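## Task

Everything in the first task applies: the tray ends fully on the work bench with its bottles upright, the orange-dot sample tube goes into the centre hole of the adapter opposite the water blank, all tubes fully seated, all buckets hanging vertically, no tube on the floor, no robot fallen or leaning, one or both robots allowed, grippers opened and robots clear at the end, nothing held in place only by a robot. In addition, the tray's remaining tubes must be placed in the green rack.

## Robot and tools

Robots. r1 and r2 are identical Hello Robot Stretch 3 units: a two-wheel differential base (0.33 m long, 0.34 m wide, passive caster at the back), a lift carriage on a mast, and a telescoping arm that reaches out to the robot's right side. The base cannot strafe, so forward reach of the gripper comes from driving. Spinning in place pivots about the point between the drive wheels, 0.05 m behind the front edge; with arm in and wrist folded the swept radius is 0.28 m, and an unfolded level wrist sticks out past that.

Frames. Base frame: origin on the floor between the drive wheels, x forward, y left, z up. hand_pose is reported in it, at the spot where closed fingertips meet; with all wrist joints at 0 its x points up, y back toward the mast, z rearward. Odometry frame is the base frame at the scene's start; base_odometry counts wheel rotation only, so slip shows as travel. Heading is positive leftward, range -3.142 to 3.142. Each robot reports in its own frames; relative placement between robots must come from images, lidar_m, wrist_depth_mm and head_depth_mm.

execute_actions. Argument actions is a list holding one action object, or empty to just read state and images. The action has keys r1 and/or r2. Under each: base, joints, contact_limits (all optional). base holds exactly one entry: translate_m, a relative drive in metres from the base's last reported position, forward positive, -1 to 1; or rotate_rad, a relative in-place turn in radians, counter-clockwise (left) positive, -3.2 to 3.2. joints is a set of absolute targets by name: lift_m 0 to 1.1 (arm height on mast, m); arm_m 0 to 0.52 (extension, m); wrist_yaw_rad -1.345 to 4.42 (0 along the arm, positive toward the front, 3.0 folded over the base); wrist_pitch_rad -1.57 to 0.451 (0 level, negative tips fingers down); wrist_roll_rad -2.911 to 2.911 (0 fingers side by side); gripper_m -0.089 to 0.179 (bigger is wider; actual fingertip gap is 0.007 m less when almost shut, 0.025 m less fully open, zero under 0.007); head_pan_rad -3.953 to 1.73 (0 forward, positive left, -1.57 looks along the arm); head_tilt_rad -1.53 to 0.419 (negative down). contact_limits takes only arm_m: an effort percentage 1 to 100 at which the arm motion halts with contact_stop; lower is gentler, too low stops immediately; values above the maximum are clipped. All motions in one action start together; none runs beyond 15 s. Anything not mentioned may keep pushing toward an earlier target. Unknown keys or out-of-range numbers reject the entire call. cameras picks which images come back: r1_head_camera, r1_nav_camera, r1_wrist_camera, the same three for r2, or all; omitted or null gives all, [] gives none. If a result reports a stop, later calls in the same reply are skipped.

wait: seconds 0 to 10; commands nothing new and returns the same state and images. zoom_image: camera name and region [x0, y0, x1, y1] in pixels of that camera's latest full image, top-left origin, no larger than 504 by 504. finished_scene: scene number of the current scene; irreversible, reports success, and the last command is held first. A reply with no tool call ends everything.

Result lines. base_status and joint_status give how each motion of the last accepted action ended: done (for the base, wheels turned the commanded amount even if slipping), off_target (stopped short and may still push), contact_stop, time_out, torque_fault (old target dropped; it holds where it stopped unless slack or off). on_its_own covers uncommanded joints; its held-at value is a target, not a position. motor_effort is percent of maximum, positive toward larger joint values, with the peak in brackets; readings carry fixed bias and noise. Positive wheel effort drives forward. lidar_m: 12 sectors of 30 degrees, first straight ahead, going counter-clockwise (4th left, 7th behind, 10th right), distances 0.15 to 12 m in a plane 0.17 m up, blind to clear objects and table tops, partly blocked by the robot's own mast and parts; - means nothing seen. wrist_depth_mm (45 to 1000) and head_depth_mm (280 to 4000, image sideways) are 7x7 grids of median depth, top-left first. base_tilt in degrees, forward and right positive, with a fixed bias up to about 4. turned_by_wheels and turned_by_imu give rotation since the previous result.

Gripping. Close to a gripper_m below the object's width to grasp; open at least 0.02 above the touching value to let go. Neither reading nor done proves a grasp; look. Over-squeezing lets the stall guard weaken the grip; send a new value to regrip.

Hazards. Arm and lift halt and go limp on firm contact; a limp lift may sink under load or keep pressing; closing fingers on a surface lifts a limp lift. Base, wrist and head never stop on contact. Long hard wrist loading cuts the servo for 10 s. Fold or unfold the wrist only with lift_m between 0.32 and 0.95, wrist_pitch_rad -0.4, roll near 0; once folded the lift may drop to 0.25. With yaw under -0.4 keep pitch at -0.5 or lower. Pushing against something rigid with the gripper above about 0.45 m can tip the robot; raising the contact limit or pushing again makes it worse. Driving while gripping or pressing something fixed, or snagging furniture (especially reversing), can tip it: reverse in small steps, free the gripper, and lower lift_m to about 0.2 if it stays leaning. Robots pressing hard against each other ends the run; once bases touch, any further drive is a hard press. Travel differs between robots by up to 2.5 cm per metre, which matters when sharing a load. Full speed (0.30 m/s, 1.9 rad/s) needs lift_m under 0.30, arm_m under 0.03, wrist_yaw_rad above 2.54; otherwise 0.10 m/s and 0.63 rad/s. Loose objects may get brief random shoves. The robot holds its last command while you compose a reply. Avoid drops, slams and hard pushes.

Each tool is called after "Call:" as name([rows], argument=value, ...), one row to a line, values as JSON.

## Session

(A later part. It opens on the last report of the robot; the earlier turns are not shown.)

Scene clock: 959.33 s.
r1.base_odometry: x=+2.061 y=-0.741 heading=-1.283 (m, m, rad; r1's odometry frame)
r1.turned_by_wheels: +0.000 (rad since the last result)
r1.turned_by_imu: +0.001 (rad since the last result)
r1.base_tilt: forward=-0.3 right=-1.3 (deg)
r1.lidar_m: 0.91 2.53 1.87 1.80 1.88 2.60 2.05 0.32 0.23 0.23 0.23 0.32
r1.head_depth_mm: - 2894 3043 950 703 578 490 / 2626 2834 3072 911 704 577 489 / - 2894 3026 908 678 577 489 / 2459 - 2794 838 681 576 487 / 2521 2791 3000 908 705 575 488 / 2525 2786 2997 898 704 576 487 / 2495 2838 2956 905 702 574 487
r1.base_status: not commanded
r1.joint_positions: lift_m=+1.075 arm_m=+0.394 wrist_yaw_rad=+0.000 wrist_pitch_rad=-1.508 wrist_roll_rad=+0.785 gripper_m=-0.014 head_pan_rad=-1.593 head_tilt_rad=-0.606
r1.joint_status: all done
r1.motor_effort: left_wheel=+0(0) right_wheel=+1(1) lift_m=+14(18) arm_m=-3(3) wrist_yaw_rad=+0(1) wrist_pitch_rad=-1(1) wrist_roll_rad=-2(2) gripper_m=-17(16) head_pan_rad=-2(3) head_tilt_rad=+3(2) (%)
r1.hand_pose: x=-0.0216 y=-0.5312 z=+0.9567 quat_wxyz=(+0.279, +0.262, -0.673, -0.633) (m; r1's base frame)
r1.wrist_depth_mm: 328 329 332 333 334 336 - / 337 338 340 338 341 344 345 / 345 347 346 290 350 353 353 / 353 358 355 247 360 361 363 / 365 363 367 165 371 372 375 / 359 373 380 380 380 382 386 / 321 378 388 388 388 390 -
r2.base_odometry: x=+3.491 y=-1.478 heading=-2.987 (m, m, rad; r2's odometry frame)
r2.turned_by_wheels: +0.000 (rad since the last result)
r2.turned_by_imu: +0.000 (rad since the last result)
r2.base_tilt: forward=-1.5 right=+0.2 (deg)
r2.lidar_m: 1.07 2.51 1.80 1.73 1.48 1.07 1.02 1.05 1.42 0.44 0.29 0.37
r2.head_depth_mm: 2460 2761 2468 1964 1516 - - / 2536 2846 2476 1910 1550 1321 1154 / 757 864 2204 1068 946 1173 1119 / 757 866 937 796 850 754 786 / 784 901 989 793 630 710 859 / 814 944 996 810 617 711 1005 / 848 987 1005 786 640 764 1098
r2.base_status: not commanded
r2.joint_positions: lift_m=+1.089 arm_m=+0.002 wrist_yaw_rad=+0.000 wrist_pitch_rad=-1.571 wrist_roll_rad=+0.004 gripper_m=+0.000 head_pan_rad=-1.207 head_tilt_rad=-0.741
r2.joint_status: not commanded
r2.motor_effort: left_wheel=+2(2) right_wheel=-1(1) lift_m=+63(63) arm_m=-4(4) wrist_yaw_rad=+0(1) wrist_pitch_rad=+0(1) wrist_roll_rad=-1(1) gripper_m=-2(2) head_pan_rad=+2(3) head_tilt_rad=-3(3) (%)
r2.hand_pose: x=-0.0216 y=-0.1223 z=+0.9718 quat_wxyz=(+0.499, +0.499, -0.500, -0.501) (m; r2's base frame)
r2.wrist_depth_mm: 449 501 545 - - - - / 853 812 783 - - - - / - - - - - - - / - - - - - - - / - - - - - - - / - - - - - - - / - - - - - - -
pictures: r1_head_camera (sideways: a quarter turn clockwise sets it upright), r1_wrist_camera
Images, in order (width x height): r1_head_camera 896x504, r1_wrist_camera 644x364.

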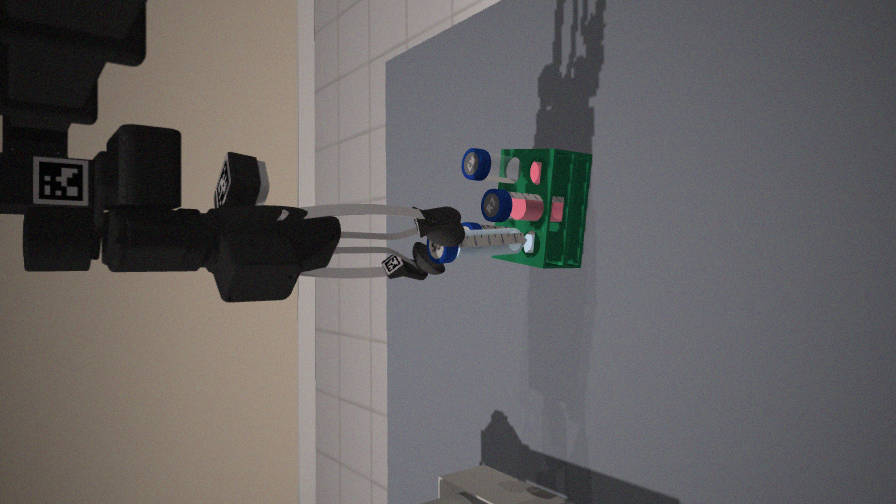

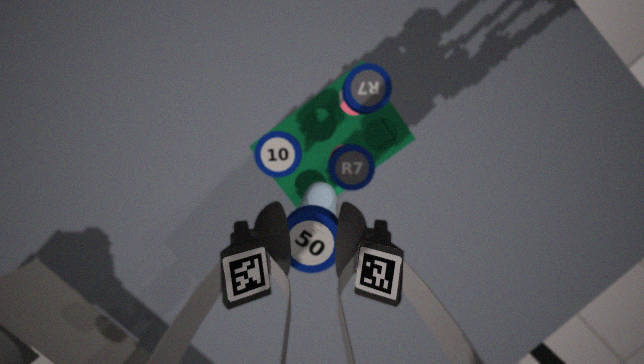

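Call:
execute_actions([
  {"r1":{"base":{"translate_m":0.004},"joints":{"arm_m":0.398,"lift_m":1.06}}},
], cameras=["r1_wrist_camera","r1_head_camera"])

Scene clock: 964.77 s.
r1.base_odometry: x=+2.062 y=-0.745 heading=-1.283 (m, m, rad; r1's odometry frame)
r1.turned_by_wheels: +0.000 (rad since the last result)
r1.turned_by_imu: +0.001 (rad since the last result)
r1.base_tilt: forward=-0.3 right=-1.5 (deg)
r1.lidar_m: 0.91 2.53 1.87 1.80 1.88 2.59 2.06 0.32 0.23 0.23 0.24 0.32
r1.head_depth_mm: - 2946 3040 945 707 579 490 / 2438 2824 3097 904 706 576 489 / - 2930 2928 912 680 578 489 / 2456 - - 835 682 574 488 / 2508 2802 3013 903 703 575 488 / 2489 2828 3002 904 704 576 487 / 2487 2783 2992 900 700 576 487
r1.base_status: done
r1.joint_positions: lift_m=+1.060 arm_m=+0.398 wrist_yaw_rad=+0.000 wrist_pitch_rad=-1.508 wrist_roll_rad=+0.785 gripper_m=-0.014 head_pan_rad=-1.593 head_tilt_rad=-0.606
r1.joint_status: all done
r1.motor_effort: left_wheel=+0(6) right_wheel=+1(6) lift_m=+14(13) arm_m=+4(5) wrist_yaw_rad=+0(0) wrist_pitch_rad=-1(1) wrist_roll_rad=-2(2) gripper_m=-17(16) head_pan_rad=-3(2) head_tilt_rad=+3(2) (%)
r1.hand_pose: x=-0.0216 y=-0.5344 z=+0.9417 quat_wxyz=(+0.279, +0.262, -0.673, -0.633) (m; r1's base frame)
r1.wrist_depth_mm: 315 315 317 318 320 320 324 / 323 325 324 326 325 330 332 / 329 332 331 274 333 337 338 / 340 341 340 271 343 346 347 / 347 349 349 166 354 356 359 / 353 359 359 363 364 366 368 / 315 364 371 369 374 375 -
r2.base_odometry: x=+3.491 y=-1.478 heading=-2.987 (m, m, rad; r2's odometry frame)
r2.turned_by_wheels: +0.000 (rad since the last result)
r2.turned_by_imu: +0.000 (rad since the last result)
r2.base_tilt: forward=-1.6 right=+0.3 (deg)
r2.lidar_m: 1.07 2.51 1.80 1.73 1.48 1.07 1.02 1.06 1.42 0.45 0.29 0.37
r2.head_depth_mm: 2478 2745 2451 1957 1525 - - / 2531 2853 2469 1898 1557 1324 1150 / 758 865 2203 1064 943 1165 1115 / 756 863 941 797 852 756 786 / 787 902 990 793 630 710 859 / 814 942 999 808 615 710 999 / 848 987 1007 785 639 762 1104
r2.base_status: not commanded
r2.joint_positions: lift_m=+1.089 arm_m=+0.002 wrist_yaw_rad=+0.000 wrist_pitch_rad=-1.571 wrist_roll_rad=+0.004 gripper_m=+0.000 head_pan_rad=-1.207 head_tilt_rad=-0.741
r2.joint_status: not commanded
r2.motor_effort: left_wheel=+2(2) right_wheel=-1(1) lift_m=+63(63) arm_m=-4(4) wrist_yaw_rad=-1(1) wrist_pitch_rad=+0(0) wrist_roll_rad=-1(1) gripper_m=-2(2) head_pan_rad=+3(3) head_tilt_rad=-2(2) (%)
r2.hand_pose: x=-0.0216 y=-0.1223 z=+0.9718 quat_wxyz=(+0.499, +0.499, -0.500, -0.501) (m; r2's base frame)
r2.wrist_depth_mm: 448 498 551 - - - - / 864 811 786 - - - - / - - - - - - - / - - - - - - - / - - - - - - - / - - - - - - - / - - - - - - -
pictures: r1_head_camera (sideways: a quarter turn clockwise sets it upright), r1_wrist_camera
Images, in order (width x height): r1_head_camera 896x504, r1_wrist_camera 644x364.

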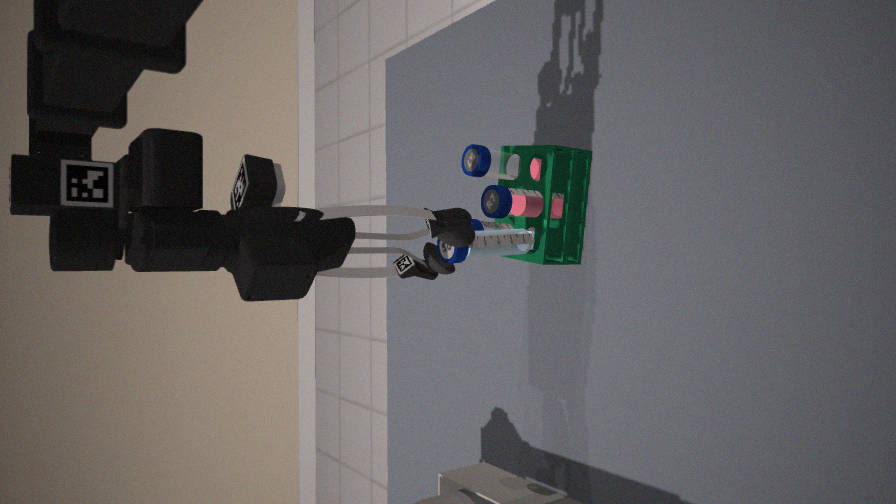

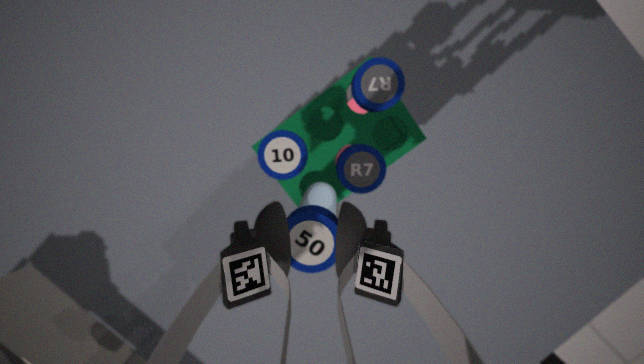

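Covers the hole. Lower.

Call:
execute_actions([
  {"r1":{"joints":{"lift_m":1.03}}},
], cameras=["r1_wrist_camera","r1_head_camera"])

Scene clock: 968.73 s.
r1.base_odometry: x=+2.062 y=-0.745 heading=-1.283 (m, m, rad; r1's odometry frame)
r1.turned_by_wheels: +0.000 (rad since the last result)
r1.turned_by_imu: +0.001 (rad since the last result)
r1.base_tilt: forward=-0.3 right=-1.4 (deg)
r1.lidar_m: 0.91 2.54 1.87 1.81 1.88 2.59 2.05 0.32 0.23 0.23 0.24 0.32
r1.head_depth_mm: 2511 - 2989 942 706 578 490 / 2475 2885 3056 904 705 576 489 / 2451 - 2956 910 676 578 488 / 2500 - - 886 682 576 489 / 2468 2768 3024 901 700 575 489 / 2514 2810 3029 902 704 576 487 / 2517 2795 3024 908 703 575 489
r1.base_status: not commanded
r1.joint_positions: lift_m=+1.030 arm_m=+0.398 wrist_yaw_rad=+0.000 wrist_pitch_rad=-1.507 wrist_roll_rad=+0.785 gripper_m=-0.014 head_pan_rad=-1.593 head_tilt_rad=-0.606
r1.joint_status: all done
r1.motor_effort: left_wheel=+0(0) right_wheel=+1(1) lift_m=+14(15) arm_m=+3(4) wrist_yaw_rad=+0(0) wrist_pitch_rad=-1(2) wrist_roll_rad=-2(2) gripper_m=-17(17) head_pan_rad=-2(3) head_tilt_rad=+2(3) (%)
r1.hand_pose: x=-0.0216 y=-0.5346 z=+0.9117 quat_wxyz=(+0.280, +0.262, -0.673, -0.633) (m; r1's base frame)
r1.wrist_depth_mm: 285 288 289 289 290 292 292 / 294 295 296 296 180 297 297 / 301 302 303 245 278 307 308 / 309 310 312 215 312 314 317 / 317 318 319 165 322 324 325 / 324 328 328 330 332 333 333 / 315 334 338 338 341 340 343
r2.base_odometry: x=+3.491 y=-1.478 heading=-2.987 (m, m, rad; r2's odometry frame)
r2.turned_by_wheels: +0.000 (rad since the last result)
r2.turned_by_imu: +0.000 (rad since the last result)
r2.base_tilt: forward=-1.5 right=+0.3 (deg)
r2.lidar_m: 1.07 2.51 1.81 1.73 1.48 1.07 1.02 1.05 1.42 0.44 0.29 0.37
r2.head_depth_mm: 2455 2747 2466 1949 1528 - - / 2538 2820 2458 1913 1549 1326 1155 / 757 863 2190 1064 947 1169 1114 / 757 865 936 796 853 756 786 / 784 900 986 794 629 711 860 / 815 941 996 810 615 711 1001 / 849 985 1006 784 640 766 1098
r2.base_status: not commanded
r2.joint_positions: lift_m=+1.089 arm_m=+0.002 wrist_yaw_rad=+0.000 wrist_pitch_rad=-1.571 wrist_roll_rad=+0.004 gripper_m=+0.000 head_pan_rad=-1.207 head_tilt_rad=-0.741
r2.joint_status: not commanded
r2.motor_effort: left_wheel=+2(2) right_wheel=-1(1) lift_m=+62(63) arm_m=-4(4) wrist_yaw_rad=-1(1) wrist_pitch_rad=+0(0) wrist_roll_rad=-1(1) gripper_m=-2(3) head_pan_rad=+3(3) head_tilt_rad=-3(2) (%)
r2.hand_pose: x=-0.0216 y=-0.1223 z=+0.9718 quat_wxyz=(+0.499, +0.499, -0.500, -0.501) (m; r2's base frame)
r2.wrist_depth_mm: 449 498 547 - - - - / 868 820 804 - - - - / - - - - - - - / - - - - - - - / - - - - - - - / - - - - - - - / - - - - - - -
pictures: r1_head_camera (sideways: a quarter turn clockwise sets it upright), r1_wrist_camera
Images, in order (width x height): r1_head_camera 896x504, r1_wrist_camera 644x364.

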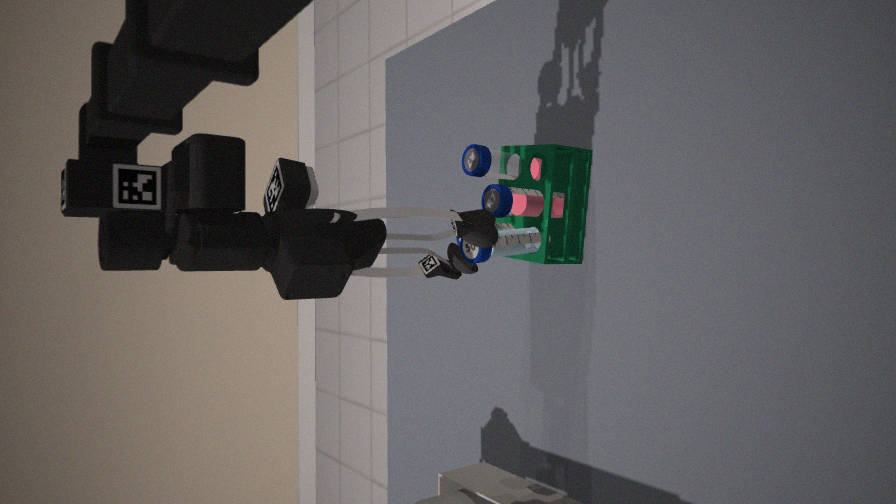

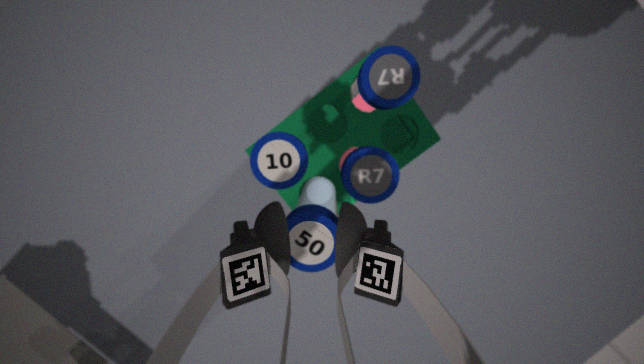

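Call:
execute_actions([
  {"r1":{"joints":{"gripper_m":0.032}}},
], cameras=[])

Call:
execute_actions([
  {"r1":{"joints":{"lift_m":1.075}}},
], cameras=[])

Call:
execute_actions([
  {"r1":{"joints":{"gripper_m":0.0}}},
], cameras=["r1_wrist_camera","r1_head_camera"])

Scene clock: 976.57 s.
r1.base_odometry: x=+2.062 y=-0.745 heading=-1.283 (m, m, rad; r1's odometry frame)
r1.turned_by_wheels: +0.000 (rad since the last result)
r1.turned_by_imu: +0.001 (rad since the last result)
r1.base_tilt: forward=-0.2 right=-1.3 (deg)
r1.lidar_m: 0.91 2.54 1.87 1.81 1.88 2.60 2.06 0.32 0.23 0.23 0.24 0.32
r1.head_depth_mm: 2505 - 2965 947 704 578 490 / 2559 2904 3040 907 708 579 489 / 2431 - 2980 903 677 576 488 / 2476 - - 911 684 578 488 / 2463 2809 3004 905 704 577 489 / 2527 2811 3030 901 705 575 487 / 2574 2786 3010 901 703 574 487
r1.base_status: not commanded
r1.joint_positions: lift_m=+1.030 arm_m=+0.398 wrist_yaw_rad=+0.000 wrist_pitch_rad=-1.507 wrist_roll_rad=+0.784 gripper_m=+0.032 head_pan_rad=-1.593 head_tilt_rad=-0.606
r1.joint_status: all done
r1.motor_effort: left_wheel=+0(0) right_wheel=+1(1) lift_m=+14(14) arm_m=+3(3) wrist_yaw_rad=+0(0) wrist_pitch_rad=-1(2) wrist_roll_rad=-2(2) gripper_m=+0(73) head_pan_rad=-3(3) head_tilt_rad=+2(3) (%)
r1.hand_pose: x=-0.0216 y=-0.5346 z=+0.9117 quat_wxyz=(+0.280, +0.262, -0.673, -0.632) (m; r1's base frame)
r1.wrist_depth_mm: 286 287 288 290 291 293 293 / 294 295 295 296 181 299 299 / 299 302 301 246 296 306 307 / 309 309 310 189 312 315 318 / 317 319 318 256 321 324 325 / 324 328 331 331 332 333 336 / 315 335 337 339 339 343 344
r2.base_odometry: x=+3.491 y=-1.478 heading=-2.987 (m, m, rad; r2's odometry frame)
r2.turned_by_wheels: +0.000 (rad since the last result)
r2.turned_by_imu: +0.000 (rad since the last result)
r2.base_tilt: forward=-1.5 right=+0.3 (deg)
r2.lidar_m: 1.07 2.51 1.81 1.73 1.48 1.06 1.02 1.05 1.42 0.45 0.29 0.37
r2.head_depth_mm: 2466 2738 2472 1967 1523 - - / 2533 2855 2475 1907 1548 1326 1151 / 757 863 2195 1065 943 1173 1114 / 757 863 939 797 850 757 786 / 783 901 988 795 629 709 857 / 815 944 994 810 616 711 1002 / 847 986 1004 782 639 763 1103
r2.base_status: not commanded
r2.joint_positions: lift_m=+1.089 arm_m=+0.002 wrist_yaw_rad=+0.000 wrist_pitch_rad=-1.571 wrist_roll_rad=+0.004 gripper_m=+0.000 head_pan_rad=-1.207 head_tilt_rad=-0.741
r2.joint_status: not commanded
r2.motor_effort: left_wheel=+2(2) right_wheel=-1(1) lift_m=+62(62) arm_m=-4(4) wrist_yaw_rad=+0(1) wrist_pitch_rad=+0(0) wrist_roll_rad=-1(1) gripper_m=-2(2) head_pan_rad=+3(3) head_tilt_rad=-3(3) (%)
r2.hand_pose: x=-0.0216 y=-0.1223 z=+0.9718 quat_wxyz=(+0.499, +0.499, -0.500, -0.501) (m; r2's base frame)
r2.wrist_depth_mm: 451 496 549 - - - - / 866 805 791 - - - - / - - - - - - - / - - - - - - - / - - - - - - - / - - - - - - - / - - - - - - -
pictures: none
No camera images: the call's "cameras" was empty. Leave "cameras" out to get every camera's image.

Scene clock: 977.80 s.
r1.base_odometry: x=+2.062 y=-0.745 heading=-1.283 (m, m, rad; r1's odometry frame)
r1.turned_by_wheels: +0.000 (rad since the last result)
r1.turned_by_imu: +0.000 (rad since the last result)
r1.base_tilt: forward=-0.1 right=-1.4 (deg)
r1.lidar_m: 0.91 2.53 1.87 1.81 1.88 2.59 2.06 0.32 0.23 0.23 0.23 0.32
r1.head_depth_mm: - 2878 3100 948 707 577 488 / 2619 2833 3033 907 706 577 491 / - 2876 3026 909 678 577 490 / 2486 - 2818 854 683 576 489 / 2543 2840 3053 903 701 575 487 / 2512 2779 2993 906 702 574 486 / 2490 2778 2990 899 702 575 487
r1.base_status: not commanded
r1.joint_positions: lift_m=+1.075 arm_m=+0.398 wrist_yaw_rad=+0.000 wrist_pitch_rad=-1.507 wrist_roll_rad=+0.784 gripper_m=+0.032 head_pan_rad=-1.593 head_tilt_rad=-0.606
r1.joint_status: all done
r1.motor_effort: left_wheel=-1(0) right_wheel=+1(1) lift_m=+22(25) arm_m=+4(4) wrist_yaw_rad=+0(0) wrist_pitch_rad=-1(1) wrist_roll_rad=-2(2) gripper_m=+0(0) head_pan_rad=-3(2) head_tilt_rad=+2(4) (%)
r1.hand_pose: x=-0.0216 y=-0.5346 z=+0.9562 quat_wxyz=(+0.280, +0.262, -0.673, -0.632) (m; r1's base frame)
r1.wrist_depth_mm: 329 329 330 331 333 334 341 / 335 337 339 338 343 343 344 / 343 349 347 289 347 352 354 / 353 355 355 236 358 362 366 / 363 365 366 365 368 373 371 / 355 373 377 378 379 384 384 / 319 375 386 387 391 391 -
r2.base_odometry: x=+3.491 y=-1.478 heading=-2.987 (m, m, rad; r2's odometry frame)
r2.turned_by_wheels: +0.000 (rad since the last result)
r2.turned_by_imu: +0.000 (rad since the last result)
r2.base_tilt: forward=-1.5 right=+0.3 (deg)
r2.lidar_m: 1.07 2.50 1.80 1.73 1.48 1.07 1.02 1.05 1.42 0.45 0.29 0.37
r2.head_depth_mm: 2470 2748 2467 1964 1528 - - / 2538 2847 2463 1914 1553 1323 1155 / 758 866 2217 1060 946 1170 1111 / 756 862 941 797 853 756 786 / 787 903 987 793 630 709 857 / 815 943 996 809 614 711 1006 / 849 986 1009 786 638 764 1103
r2.base_status: not commanded
r2.joint_positions: lift_m=+1.089 arm_m=+0.002 wrist_yaw_rad=+0.000 wrist_pitch_rad=-1.571 wrist_roll_rad=+0.004 gripper_m=+0.000 head_pan_rad=-1.207 head_tilt_rad=-0.741
r2.joint_status: not commanded
r2.motor_effort: left_wheel=+2(2) right_wheel=-1(1) lift_m=+63(63) arm_m=-4(4) wrist_yaw_rad=+0(1) wrist_pitch_rad=+0(0) wrist_roll_rad=-1(1) gripper_m=-2(2) head_pan_rad=+3(3) head_tilt_rad=-3(3) (%)
r2.hand_pose: x=-0.0216 y=-0.1223 z=+0.9718 quat_wxyz=(+0.499, +0.499, -0.500, -0.501) (m; r2's base frame)
r2.wrist_depth_mm: 447 498 544 - - - - / 859 800 800 - - - - / - - - - - - - / - - - - - - - / - - - - - - - / - - - - - - - / - - - - - - -
pictures: none
No camera images: the call's "cameras" was empty. Leave "cameras" out to get every camera's image.

Scene clock: 978.60 s.
r1.base_odometry: x=+2.062 y=-0.745 heading=-1.283 (m, m, rad; r1's odometry frame)
r1.turned_by_wheels: +0.000 (rad since the last result)
r1.turned_by_imu: +0.000 (rad since the last result)
r1.base_tilt: forward=-0.4 right=-1.4 (deg)
r1.lidar_m: 0.91 2.53 1.87 1.80 1.88 2.59 2.05 0.32 0.23 0.23 0.24 0.32
r1.head_depth_mm: - 2857 3063 944 705 576 489 / 2599 2822 3080 905 706 577 489 / - 2882 3062 907 679 576 487 / 2483 - 2760 833 686 576 487 / 2525 2784 3012 903 702 577 488 / 2497 2786 3062 904 704 575 488 / 2473 2759 3025 904 704 576 486
r1.base_status: not commanded
r1.joint_positions: lift_m=+1.075 arm_m=+0.398 wrist_yaw_rad=+0.000 wrist_pitch_rad=-1.507 wrist_roll_rad=+0.784 gripper_m=+0.000 head_pan_rad=-1.593 head_tilt_rad=-0.606
r1.joint_status: all done
r1.motor_effort: left_wheel=+0(0) right_wheel=+1(1) lift_m=+22(22) arm_m=+4(3) wrist_yaw_rad=+0(0) wrist_pitch_rad=-1(1) wrist_roll_rad=-2(2) gripper_m=-2(79) head_pan_rad=-3(2) head_tilt_rad=+3(2) (%)
r1.hand_pose: x=-0.0216 y=-0.5346 z=+0.9562 quat_wxyz=(+0.280, +0.262, -0.673, -0.632) (m; r1's base frame)
r1.wrist_depth_mm: 329 330 331 336 333 335 340 / 337 338 338 338 340 343 343 / 345 345 346 289 347 353 354 / 354 353 355 235 358 362 364 / 364 365 366 - 369 370 374 / 356 375 376 381 379 381 382 / 317 383 387 388 389 393 -
r2.base_odometry: x=+3.491 y=-1.478 heading=-2.987 (m, m, rad; r2's odometry frame)
r2.turned_by_wheels: +0.000 (rad since the last result)
r2.turned_by_imu: +0.000 (rad since the last result)
r2.base_tilt: forward=-1.5 right=+0.3 (deg)
r2.lidar_m: 1.07 2.52 1.80 1.73 1.49 1.07 1.02 1.05 1.42 0.44 0.29 0.37
r2.head_depth_mm: 2466 2761 2437 1969 1526 - - / 2550 2853 2461 1900 1547 1320 1154 / 757 865 2211 1063 946 1174 1114 / 758 865 936 797 853 755 786 / 784 902 987 795 631 713 856 / 815 940 994 808 615 711 1000 / 850 987 1007 785 640 763 1101
r2.base_status: not commanded
r2.joint_positions: lift_m=+1.089 arm_m=+0.002 wrist_yaw_rad=+0.000 wrist_pitch_rad=-1.571 wrist_roll_rad=+0.004 gripper_m=+0.000 head_pan_rad=-1.207 head_tilt_rad=-0.741
r2.joint_status: not commanded
r2.motor_effort: left_wheel=+2(2) right_wheel=-1(1) lift_m=+62(62) arm_m=-4(4) wrist_yaw_rad=+1(0) wrist_pitch_rad=+0(0) wrist_roll_rad=-1(1) gripper_m=-2(2) head_pan_rad=+3(3) head_tilt_rad=-3(2) (%)
r2.hand_pose: x=-0.0216 y=-0.1223 z=+0.9718 quat_wxyz=(+0.499, +0.499, -0.500, -0.501) (m; r2's base frame)
r2.wrist_depth_mm: 449 496 544 - - - - / 845 816 807 - - - - / - - - - - - - / - - - - - - - / - - - - - - - / - - - - - - - / - - - - - - -
pictures: r1_head_camera (sideways: a quarter turn clockwise sets it upright), r1_wrist_camera
Images, in order (width x height): r1_head_camera 896x504, r1_wrist_camera 644x364.

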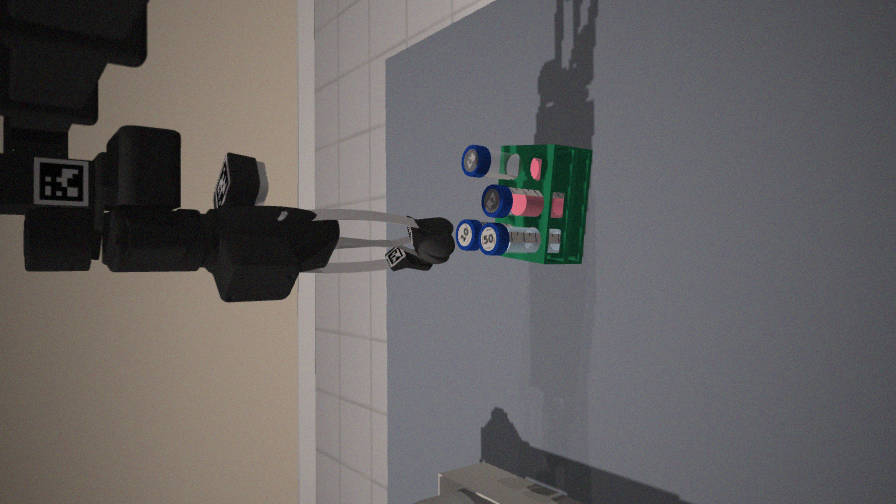

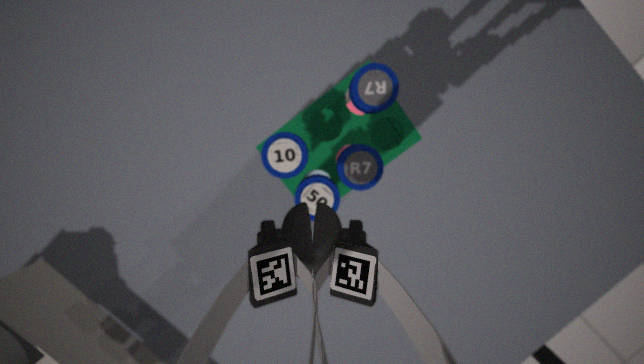

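Dropped in. Press.

Call:
execute_actions([
  {"r1":{"joints":{"lift_m":1.008}}},
], cameras=["r1_wrist_camera"])

Call:
execute_actions([
  {"r1":{"joints":{"lift_m":1.098}}},
], cameras=["r1_wrist_camera","r1_head_camera"])

Scene clock: 984.37 s.
r1.base_odometry: x=+2.062 y=-0.745 heading=-1.283 (m, m, rad; r1's odometry frame)
r1.turned_by_wheels: +0.000 (rad since the last result)
r1.turned_by_imu: -0.004 (rad since the last result)
r1.base_tilt: forward=-0.2 right=-1.3 (deg)
r1.lidar_m: 0.90 2.55 1.87 1.81 1.87 2.57 2.06 0.32 0.23 0.23 0.24 0.32
r1.head_depth_mm: 2545 - 2912 949 707 578 490 / 2487 2946 3035 911 706 579 488 / 2500 - 2942 909 673 576 488 / 2529 - - 908 683 577 487 / 2509 2790 3058 904 705 576 488 / 2511 2773 2989 904 701 576 487 / 2491 2793 2996 904 704 576 487
r1.base_status: not commanded
r1.joint_positions: lift_m=+1.021 arm_m=+0.398 wrist_yaw_rad=+0.000 wrist_pitch_rad=-1.514 wrist_roll_rad=+0.784 gripper_m=+0.000 head_pan_rad=-1.593 head_tilt_rad=-0.606
r1.joint_status: lift_m contact_stop (moved -0.054 of -0.067)
r1.on_its_own: lift_m is slack since a contact_stop, until your next command for it (your +1.008 is given up)
r1.motor_effort: left_wheel=+1(3) right_wheel=-1(7) lift_m=+18(21) arm_m=+3(3) wrist_yaw_rad=+0(1) wrist_pitch_rad=+2(5) wrist_roll_rad=-1(2) gripper_m=-3(5) head_pan_rad=-2(2) head_tilt_rad=+3(3) (%)
r1.hand_pose: x=-0.0216 y=-0.5330 z=+0.9026 quat_wxyz=(+0.279, +0.263, -0.671, -0.635) (m; r1's base frame)
r1.wrist_depth_mm: 279 279 280 283 282 284 286 / 284 285 289 285 286 292 292 / 291 294 292 236 290 299 301 / 300 302 301 181 304 306 310 / 310 311 310 - 312 317 315 / 317 318 320 325 323 323 326 / 318 326 328 328 330 332 334
r2.base_odometry: x=+3.491 y=-1.478 heading=-2.987 (m, m, rad; r2's odometry frame)
r2.turned_by_wheels: +0.000 (rad since the last result)
r2.turned_by_imu: +0.000 (rad since the last result)
r2.base_tilt: forward=-1.5 right=+0.2 (deg)
r2.lidar_m: 1.07 2.50 1.81 1.72 1.48 1.07 1.02 1.06 1.42 0.44 0.29 0.37
r2.head_depth_mm: 2464 2740 2433 1949 1527 - - / 2526 2835 2471 1904 1543 1324 1150 / 757 865 2201 1064 946 1175 1112 / 758 867 939 797 852 756 787 / 785 902 987 794 630 709 859 / 815 942 993 808 614 712 1003 / 847 982 1005 784 639 762 1104
r2.base_status: not commanded
r2.joint_positions: lift_m=+1.089 arm_m=+0.002 wrist_yaw_rad=+0.000 wrist_pitch_rad=-1.571 wrist_roll_rad=+0.004 gripper_m=+0.000 head_pan_rad=-1.207 head_tilt_rad=-0.741
r2.joint_status: not commanded
r2.motor_effort: left_wheel=+2(3) right_wheel=-1(1) lift_m=+63(62) arm_m=-4(4) wrist_yaw_rad=+0(0) wrist_pitch_rad=+0(0) wrist_roll_rad=-1(1) gripper_m=-2(2) head_pan_rad=+3(2) head_tilt_rad=-3(3) (%)
r2.hand_pose: x=-0.0216 y=-0.1223 z=+0.9718 quat_wxyz=(+0.499, +0.499, -0.500, -0.501) (m; r2's base frame)
r2.wrist_depth_mm: 447 506 548 - - - - / 854 793 791 - - - - / - - - - - - - / - - - - - - - / - - - - - - - / - - - - - - - / - - - - - - -
pictures: r1_wrist_camera
Images, in order (width x height): r1_wrist_camera 644x364.

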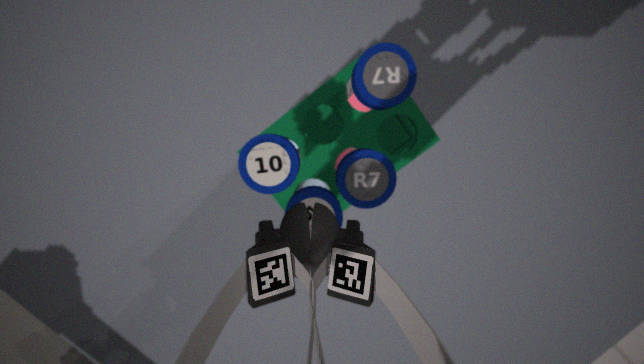

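not run: a stop came earlier in this reply.

All four seated at 1.021. Clear away.

Call:
execute_actions([
  {"r1":{"joints":{"lift_m":1.098}}},
], cameras=[])

Call:
execute_actions([
  {"r1":{"joints":{"arm_m":0.0,"head_pan_rad":-1.3}}},
], cameras=[])

Call:
execute_actions([
  {"r1":{"base":{"translate_m":-0.4}}},
], cameras=["r1_head_camera","r1_nav_camera","r2_head_camera"])

Scene clock: 989.93 s.
r1.base_odometry: x=+2.062 y=-0.745 heading=-1.283 (m, m, rad; r1's odometry frame)
r1.turned_by_wheels: +0.000 (rad since the last result)
r1.turned_by_imu: +0.001 (rad since the last result)
r1.base_tilt: forward=+0.0 right=-1.4 (deg)
r1.lidar_m: 0.89 2.55 1.87 1.81 1.87 2.58 2.05 0.32 0.23 0.23 0.23 0.32
r1.head_depth_mm: 2632 2882 3052 948 705 579 489 / 2553 2885 3061 906 703 577 489 / - 2778 3054 910 673 576 488 / 2537 - 2968 838 685 576 488 / 2522 2801 3006 907 704 576 488 / 2519 2770 3013 906 705 577 488 / 2478 2808 2975 899 704 576 488
r1.base_status: not commanded
r1.joint_positions: lift_m=+1.098 arm_m=+0.398 wrist_yaw_rad=+0.000 wrist_pitch_rad=-1.511 wrist_roll_rad=+0.784 gripper_m=+0.000 head_pan_rad=-1.593 head_tilt_rad=-0.606
r1.joint_status: all done
r1.motor_effort: left_wheel=+1(2) right_wheel=+0(2) lift_m=+22(20) arm_m=+3(3) wrist_yaw_rad=+0(1) wrist_pitch_rad=+1(2) wrist_roll_rad=-2(2) gripper_m=-3(3) head_pan_rad=-3(2) head_tilt_rad=+2(3) (%)
r1.hand_pose: x=-0.0216 y=-0.5336 z=+0.9792 quat_wxyz=(+0.279, +0.263, -0.672, -0.634) (m; r1's base frame)
r1.wrist_depth_mm: 348 351 352 354 355 357 - / 357 360 360 360 365 365 371 / 366 368 368 312 371 377 379 / 376 377 378 260 385 386 389 / 386 387 390 - 391 393 396 / 359 400 401 405 405 407 - / 331 394 411 413 418 418 -
r2.base_odometry: x=+3.491 y=-1.478 heading=-2.987 (m, m, rad; r2's odometry frame)
r2.turned_by_wheels: +0.000 (rad since the last result)
r2.turned_by_imu: +0.000 (rad since the last result)
r2.base_tilt: forward=-1.6 right=+0.3 (deg)
r2.lidar_m: 1.07 2.51 1.80 1.73 1.49 1.07 1.02 1.05 1.42 0.45 0.29 0.37
r2.head_depth_mm: 2449 2746 2462 1963 1529 - - / 2542 2863 2479 1907 1549 1321 1158 / 758 866 2195 1060 945 1170 1114 / 757 865 941 796 851 756 786 / 784 904 989 790 631 710 858 / 815 942 995 809 615 712 1001 / 849 986 1005 784 639 764 1102
r2.base_status: not commanded
r2.joint_positions: lift_m=+1.089 arm_m=+0.002 wrist_yaw_rad=+0.000 wrist_pitch_rad=-1.571 wrist_roll_rad=+0.004 gripper_m=+0.000 head_pan_rad=-1.207 head_tilt_rad=-0.741
r2.joint_status: not commanded
r2.motor_effort: left_wheel=+2(2) right_wheel=-1(1) lift_m=+63(62) arm_m=-5(5) wrist_yaw_rad=-1(1) wrist_pitch_rad=+0(1) wrist_roll_rad=-1(1) gripper_m=-2(2) head_pan_rad=+3(2) head_tilt_rad=-3(3) (%)
r2.hand_pose: x=-0.0216 y=-0.1223 z=+0.9718 quat_wxyz=(+0.499, +0.499, -0.500, -0.501) (m; r2's base frame)
r2.wrist_depth_mm: 451 494 540 - - - - / 859 815 795 - - - - / - - - - - - - / - - - - - - - / - - - - - - - / - - - - - - - / - - - - - - -
pictures: none
No camera images: the call's "cameras" was empty. Leave "cameras" out to get every camera's image.

Scene clock: 994.07 s.
r1.base_odometry: x=+2.062 y=-0.745 heading=-1.283 (m, m, rad; r1's odometry frame)
r1.turned_by_wheels: +0.000 (rad since the last result)
r1.turned_by_imu: +0.001 (rad since the last result)
r1.base_tilt: forward=-0.1 right=-1.4 (deg)
r1.lidar_m: 0.89 2.55 1.87 1.81 1.87 2.58 2.06 0.32 0.23 0.23 0.24 0.32
r1.head_depth_mm: 2410 2683 2967 928 - - - / 2452 2730 2953 913 663 - - / 2532 2798 3022 904 705 607 - / 2598 2937 3166 902 705 577 488 / 2677 3048 3114 811 704 576 488 / 2731 3077 3167 815 662 576 488 / 2785 3171 3175 888 687 560 498
r1.base_status: not commanded
r1.joint_positions: lift_m=+1.098 arm_m=+0.000 wrist_yaw_rad=+0.000 wrist_pitch_rad=-1.511 wrist_roll_rad=+0.783 gripper_m=+0.000 head_pan_rad=-1.307 head_tilt_rad=-0.606
r1.joint_status: all done
r1.motor_effort: left_wheel=+1(0) right_wheel=+0(0) lift_m=+22(22) arm_m=-3(2) wrist_yaw_rad=+0(0) wrist_pitch_rad=+1(1) wrist_roll_rad=-1(2) gripper_m=-1(2) head_pan_rad=+3(18) head_tilt_rad=+3(2) (%)
r1.hand_pose: x=-0.0216 y=-0.1364 z=+0.9792 quat_wxyz=(+0.280, +0.263, -0.672, -0.634) (m; r1's base frame)
r1.wrist_depth_mm: 350 352 353 356 - - - / 357 359 361 363 - - - / 372 368 371 371 - - - / 377 377 382 - - - - / 388 389 - - - - - / 395 402 - - - - - / 411 - - - - - -
r2.base_odometry: x=+3.491 y=-1.478 heading=-2.987 (m, m, rad; r2's odometry frame)
r2.turned_by_wheels: +0.000 (rad since the last result)
r2.turned_by_imu: +0.000 (rad since the last result)
r2.base_tilt: forward=-1.5 right=+0.2 (deg)
r2.lidar_m: 1.07 2.51 1.81 1.73 1.48 1.07 1.02 1.06 1.42 0.44 0.29 0.37
r2.head_depth_mm: 2457 2779 2449 1961 1526 - - / 2537 2857 2485 1904 1547 1320 1153 / 759 865 2204 1063 944 1171 1111 / 758 867 938 794 851 757 785 / 785 903 988 795 629 710 856 / 816 943 995 808 614 712 1007 / 851 988 1003 784 638 763 1105
r2.base_status: not commanded
r2.joint_positions: lift_m=+1.089 arm_m=+0.002 wrist_yaw_rad=+0.000 wrist_pitch_rad=-1.571 wrist_roll_rad=+0.004 gripper_m=+0.000 head_pan_rad=-1.207 head_tilt_rad=-0.741
r2.joint_status: not commanded
r2.motor_effort: left_wheel=+2(2) right_wheel=-1(1) lift_m=+63(63) arm_m=-5(4) wrist_yaw_rad=-1(0) wrist_pitch_rad=+1(1) wrist_roll_rad=-1(1) gripper_m=-2(2) head_pan_rad=+2(3) head_tilt_rad=-3(4) (%)
r2.hand_pose: x=-0.0216 y=-0.1223 z=+0.9718 quat_wxyz=(+0.499, +0.499, -0.500, -0.501) (m; r2's base frame)
r2.wrist_depth_mm: 447 498 549 - - - - / 862 819 778 - - - - / - - - - - - - / - - - - - - - / - - - - - - - / - - - - - - - / - - - - - - -
pictures: none
No camera images: the call's "cameras" was empty. Leave "cameras" out to get every camera's image.

Scene clock: 999.00 s.
r1.base_odometry: x=+1.948 y=-0.361 heading=-1.283 (m, m, rad; r1's odometry frame)
r1.turned_by_wheels: +0.000 (rad since the last result)
r1.turned_by_imu: +0.001 (rad since the last result)
r1.base_tilt: forward=-0.3 right=-1.4 (deg)
r1.lidar_m: 0.89 2.55 1.87 1.81 1.88 2.57 1.66 1.85 3.03 0.86 0.23 0.32
r1.head_depth_mm: 2391 2683 2888 2266 - - - / 2491 2777 2967 2231 1727 - - / 2503 2830 3006 912 779 1417 - / 2590 2942 3122 906 704 577 500 / 2659 3017 3114 908 703 576 488 / 2786 3089 3154 770 705 576 487 / 2886 3255 3097 868 703 575 498
r1.base_status: done
r1.joint_positions: lift_m=+1.098 arm_m=+0.000 wrist_yaw_rad=+0.000 wrist_pitch_rad=-1.511 wrist_roll_rad=+0.783 gripper_m=+0.000 head_pan_rad=-1.307 head_tilt_rad=-0.606
r1.joint_status: not commanded
r1.motor_effort: left_wheel=+0(6) right_wheel=+1(3) lift_m=+22(22) arm_m=-3(3) wrist_yaw_rad=+0(0) wrist_pitch_rad=+1(0) wrist_roll_rad=-1(1) gripper_m=-2(2) head_pan_rad=+2(2) head_tilt_rad=+2(2) (%)
r1.hand_pose: x=-0.0216 y=-0.1364 z=+0.9792 quat_wxyz=(+0.280, +0.263, -0.672, -0.634) (m; r1's base frame)
r1.wrist_depth_mm: 354 - - - - - - / 359 - - - - - - / 368 372 - - - - - / 376 379 389 - - - - / 385 391 - - - - - / 398 404 - - - - - / 412 - - - - - -
r2.base_odometry: x=+3.491 y=-1.478 heading=-2.987 (m, m, rad; r2's odometry frame)
r2.turned_by_wheels: +0.000 (rad since the last result)
r2.turned_by_imu: +0.000 (rad since the last result)
r2.base_tilt: forward=-1.5 right=+0.3 (deg)
r2.lidar_m: 1.07 2.50 1.81 1.73 1.48 1.07 1.02 1.06 1.42 0.45 0.29 0.37
r2.head_depth_mm: 2456 2754 2466 1969 1522 - - / 2554 2857 2475 1904 1546 1330 1151 / 757 864 2209 1065 947 1174 1116 / 755 865 941 794 849 756 787 / 786 902 988 795 630 710 857 / 815 944 997 809 615 712 1003 / 845 986 1009 784 639 762 1100
r2.base_status: not commanded
r2.joint_positions: lift_m=+1.089 arm_m=+0.002 wrist_yaw_rad=+0.000 wrist_pitch_rad=-1.571 wrist_roll_rad=+0.004 gripper_m=+0.000 head_pan_rad=-1.207 head_tilt_rad=-0.741
r2.joint_status: not commanded
r2.motor_effort: left_wheel=+2(2) right_wheel=-1(1) lift_m=+62(62) arm_m=-4(5) wrist_yaw_rad=+0(1) wrist_pitch_rad=+1(0) wrist_roll_rad=-1(1) gripper_m=-2(2) head_pan_rad=+3(2) head_tilt_rad=-2(3) (%)
r2.hand_pose: x=-0.0216 y=-0.1223 z=+0.9718 quat_wxyz=(+0.499, +0.499, -0.500, -0.501) (m; r2's base frame)
r2.wrist_depth_mm: 446 499 547 - - - - / 850 837 789 - - - - / - - - - - - - / - - - - - - - / - - - - - - - / - - - - - - - / - - - - - - -
pictures: r1_head_camera (sideways: a quarter turn clockwise sets it upright), r1_nav_camera (sideways: a quarter turn counterclockwise sets it upright), r2_head_camera (sideways: a quarter turn clockwise sets it upright)
Images, in order (width x height): r1_head_camera 896x504, r1_nav_camera 672x504, r2_head_camera 896x504.

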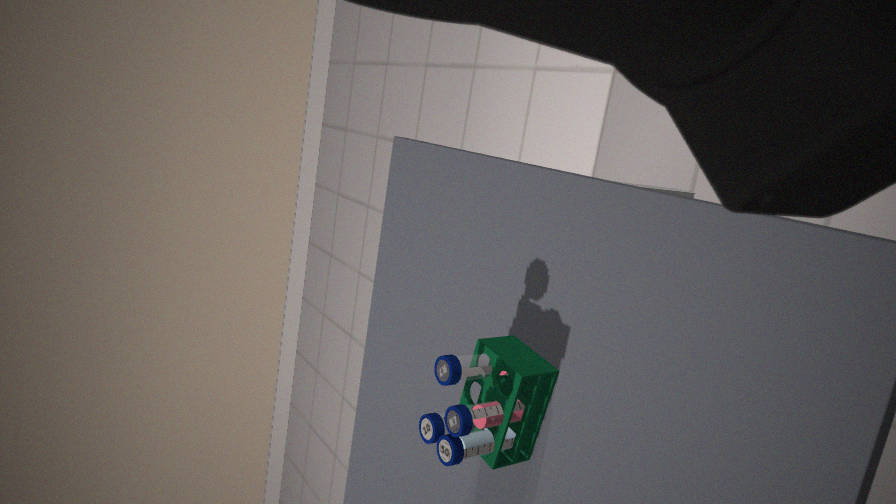

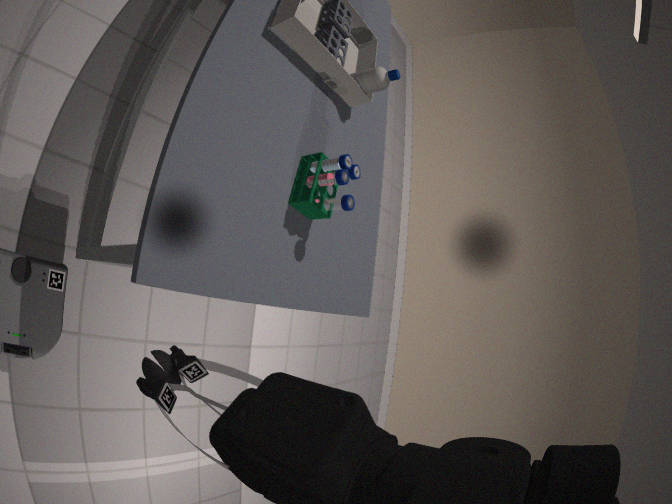

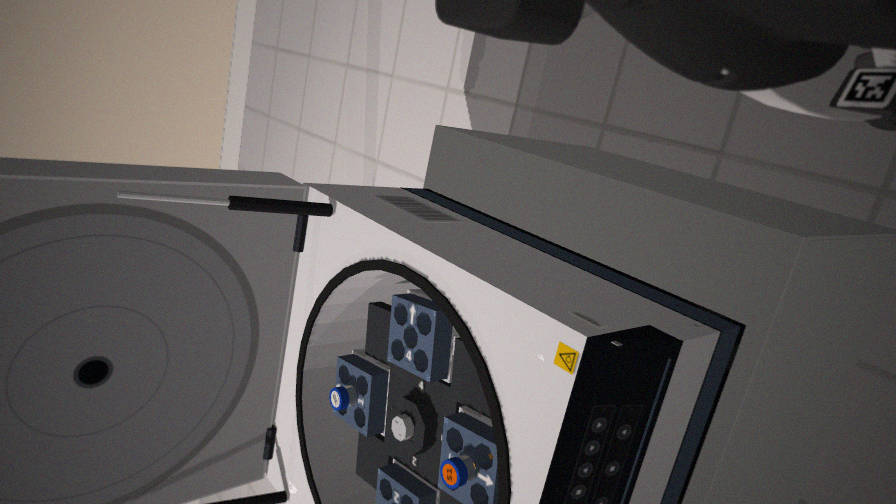

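Call:
finished_scene(scene=2)

The scene is finished: the task was done.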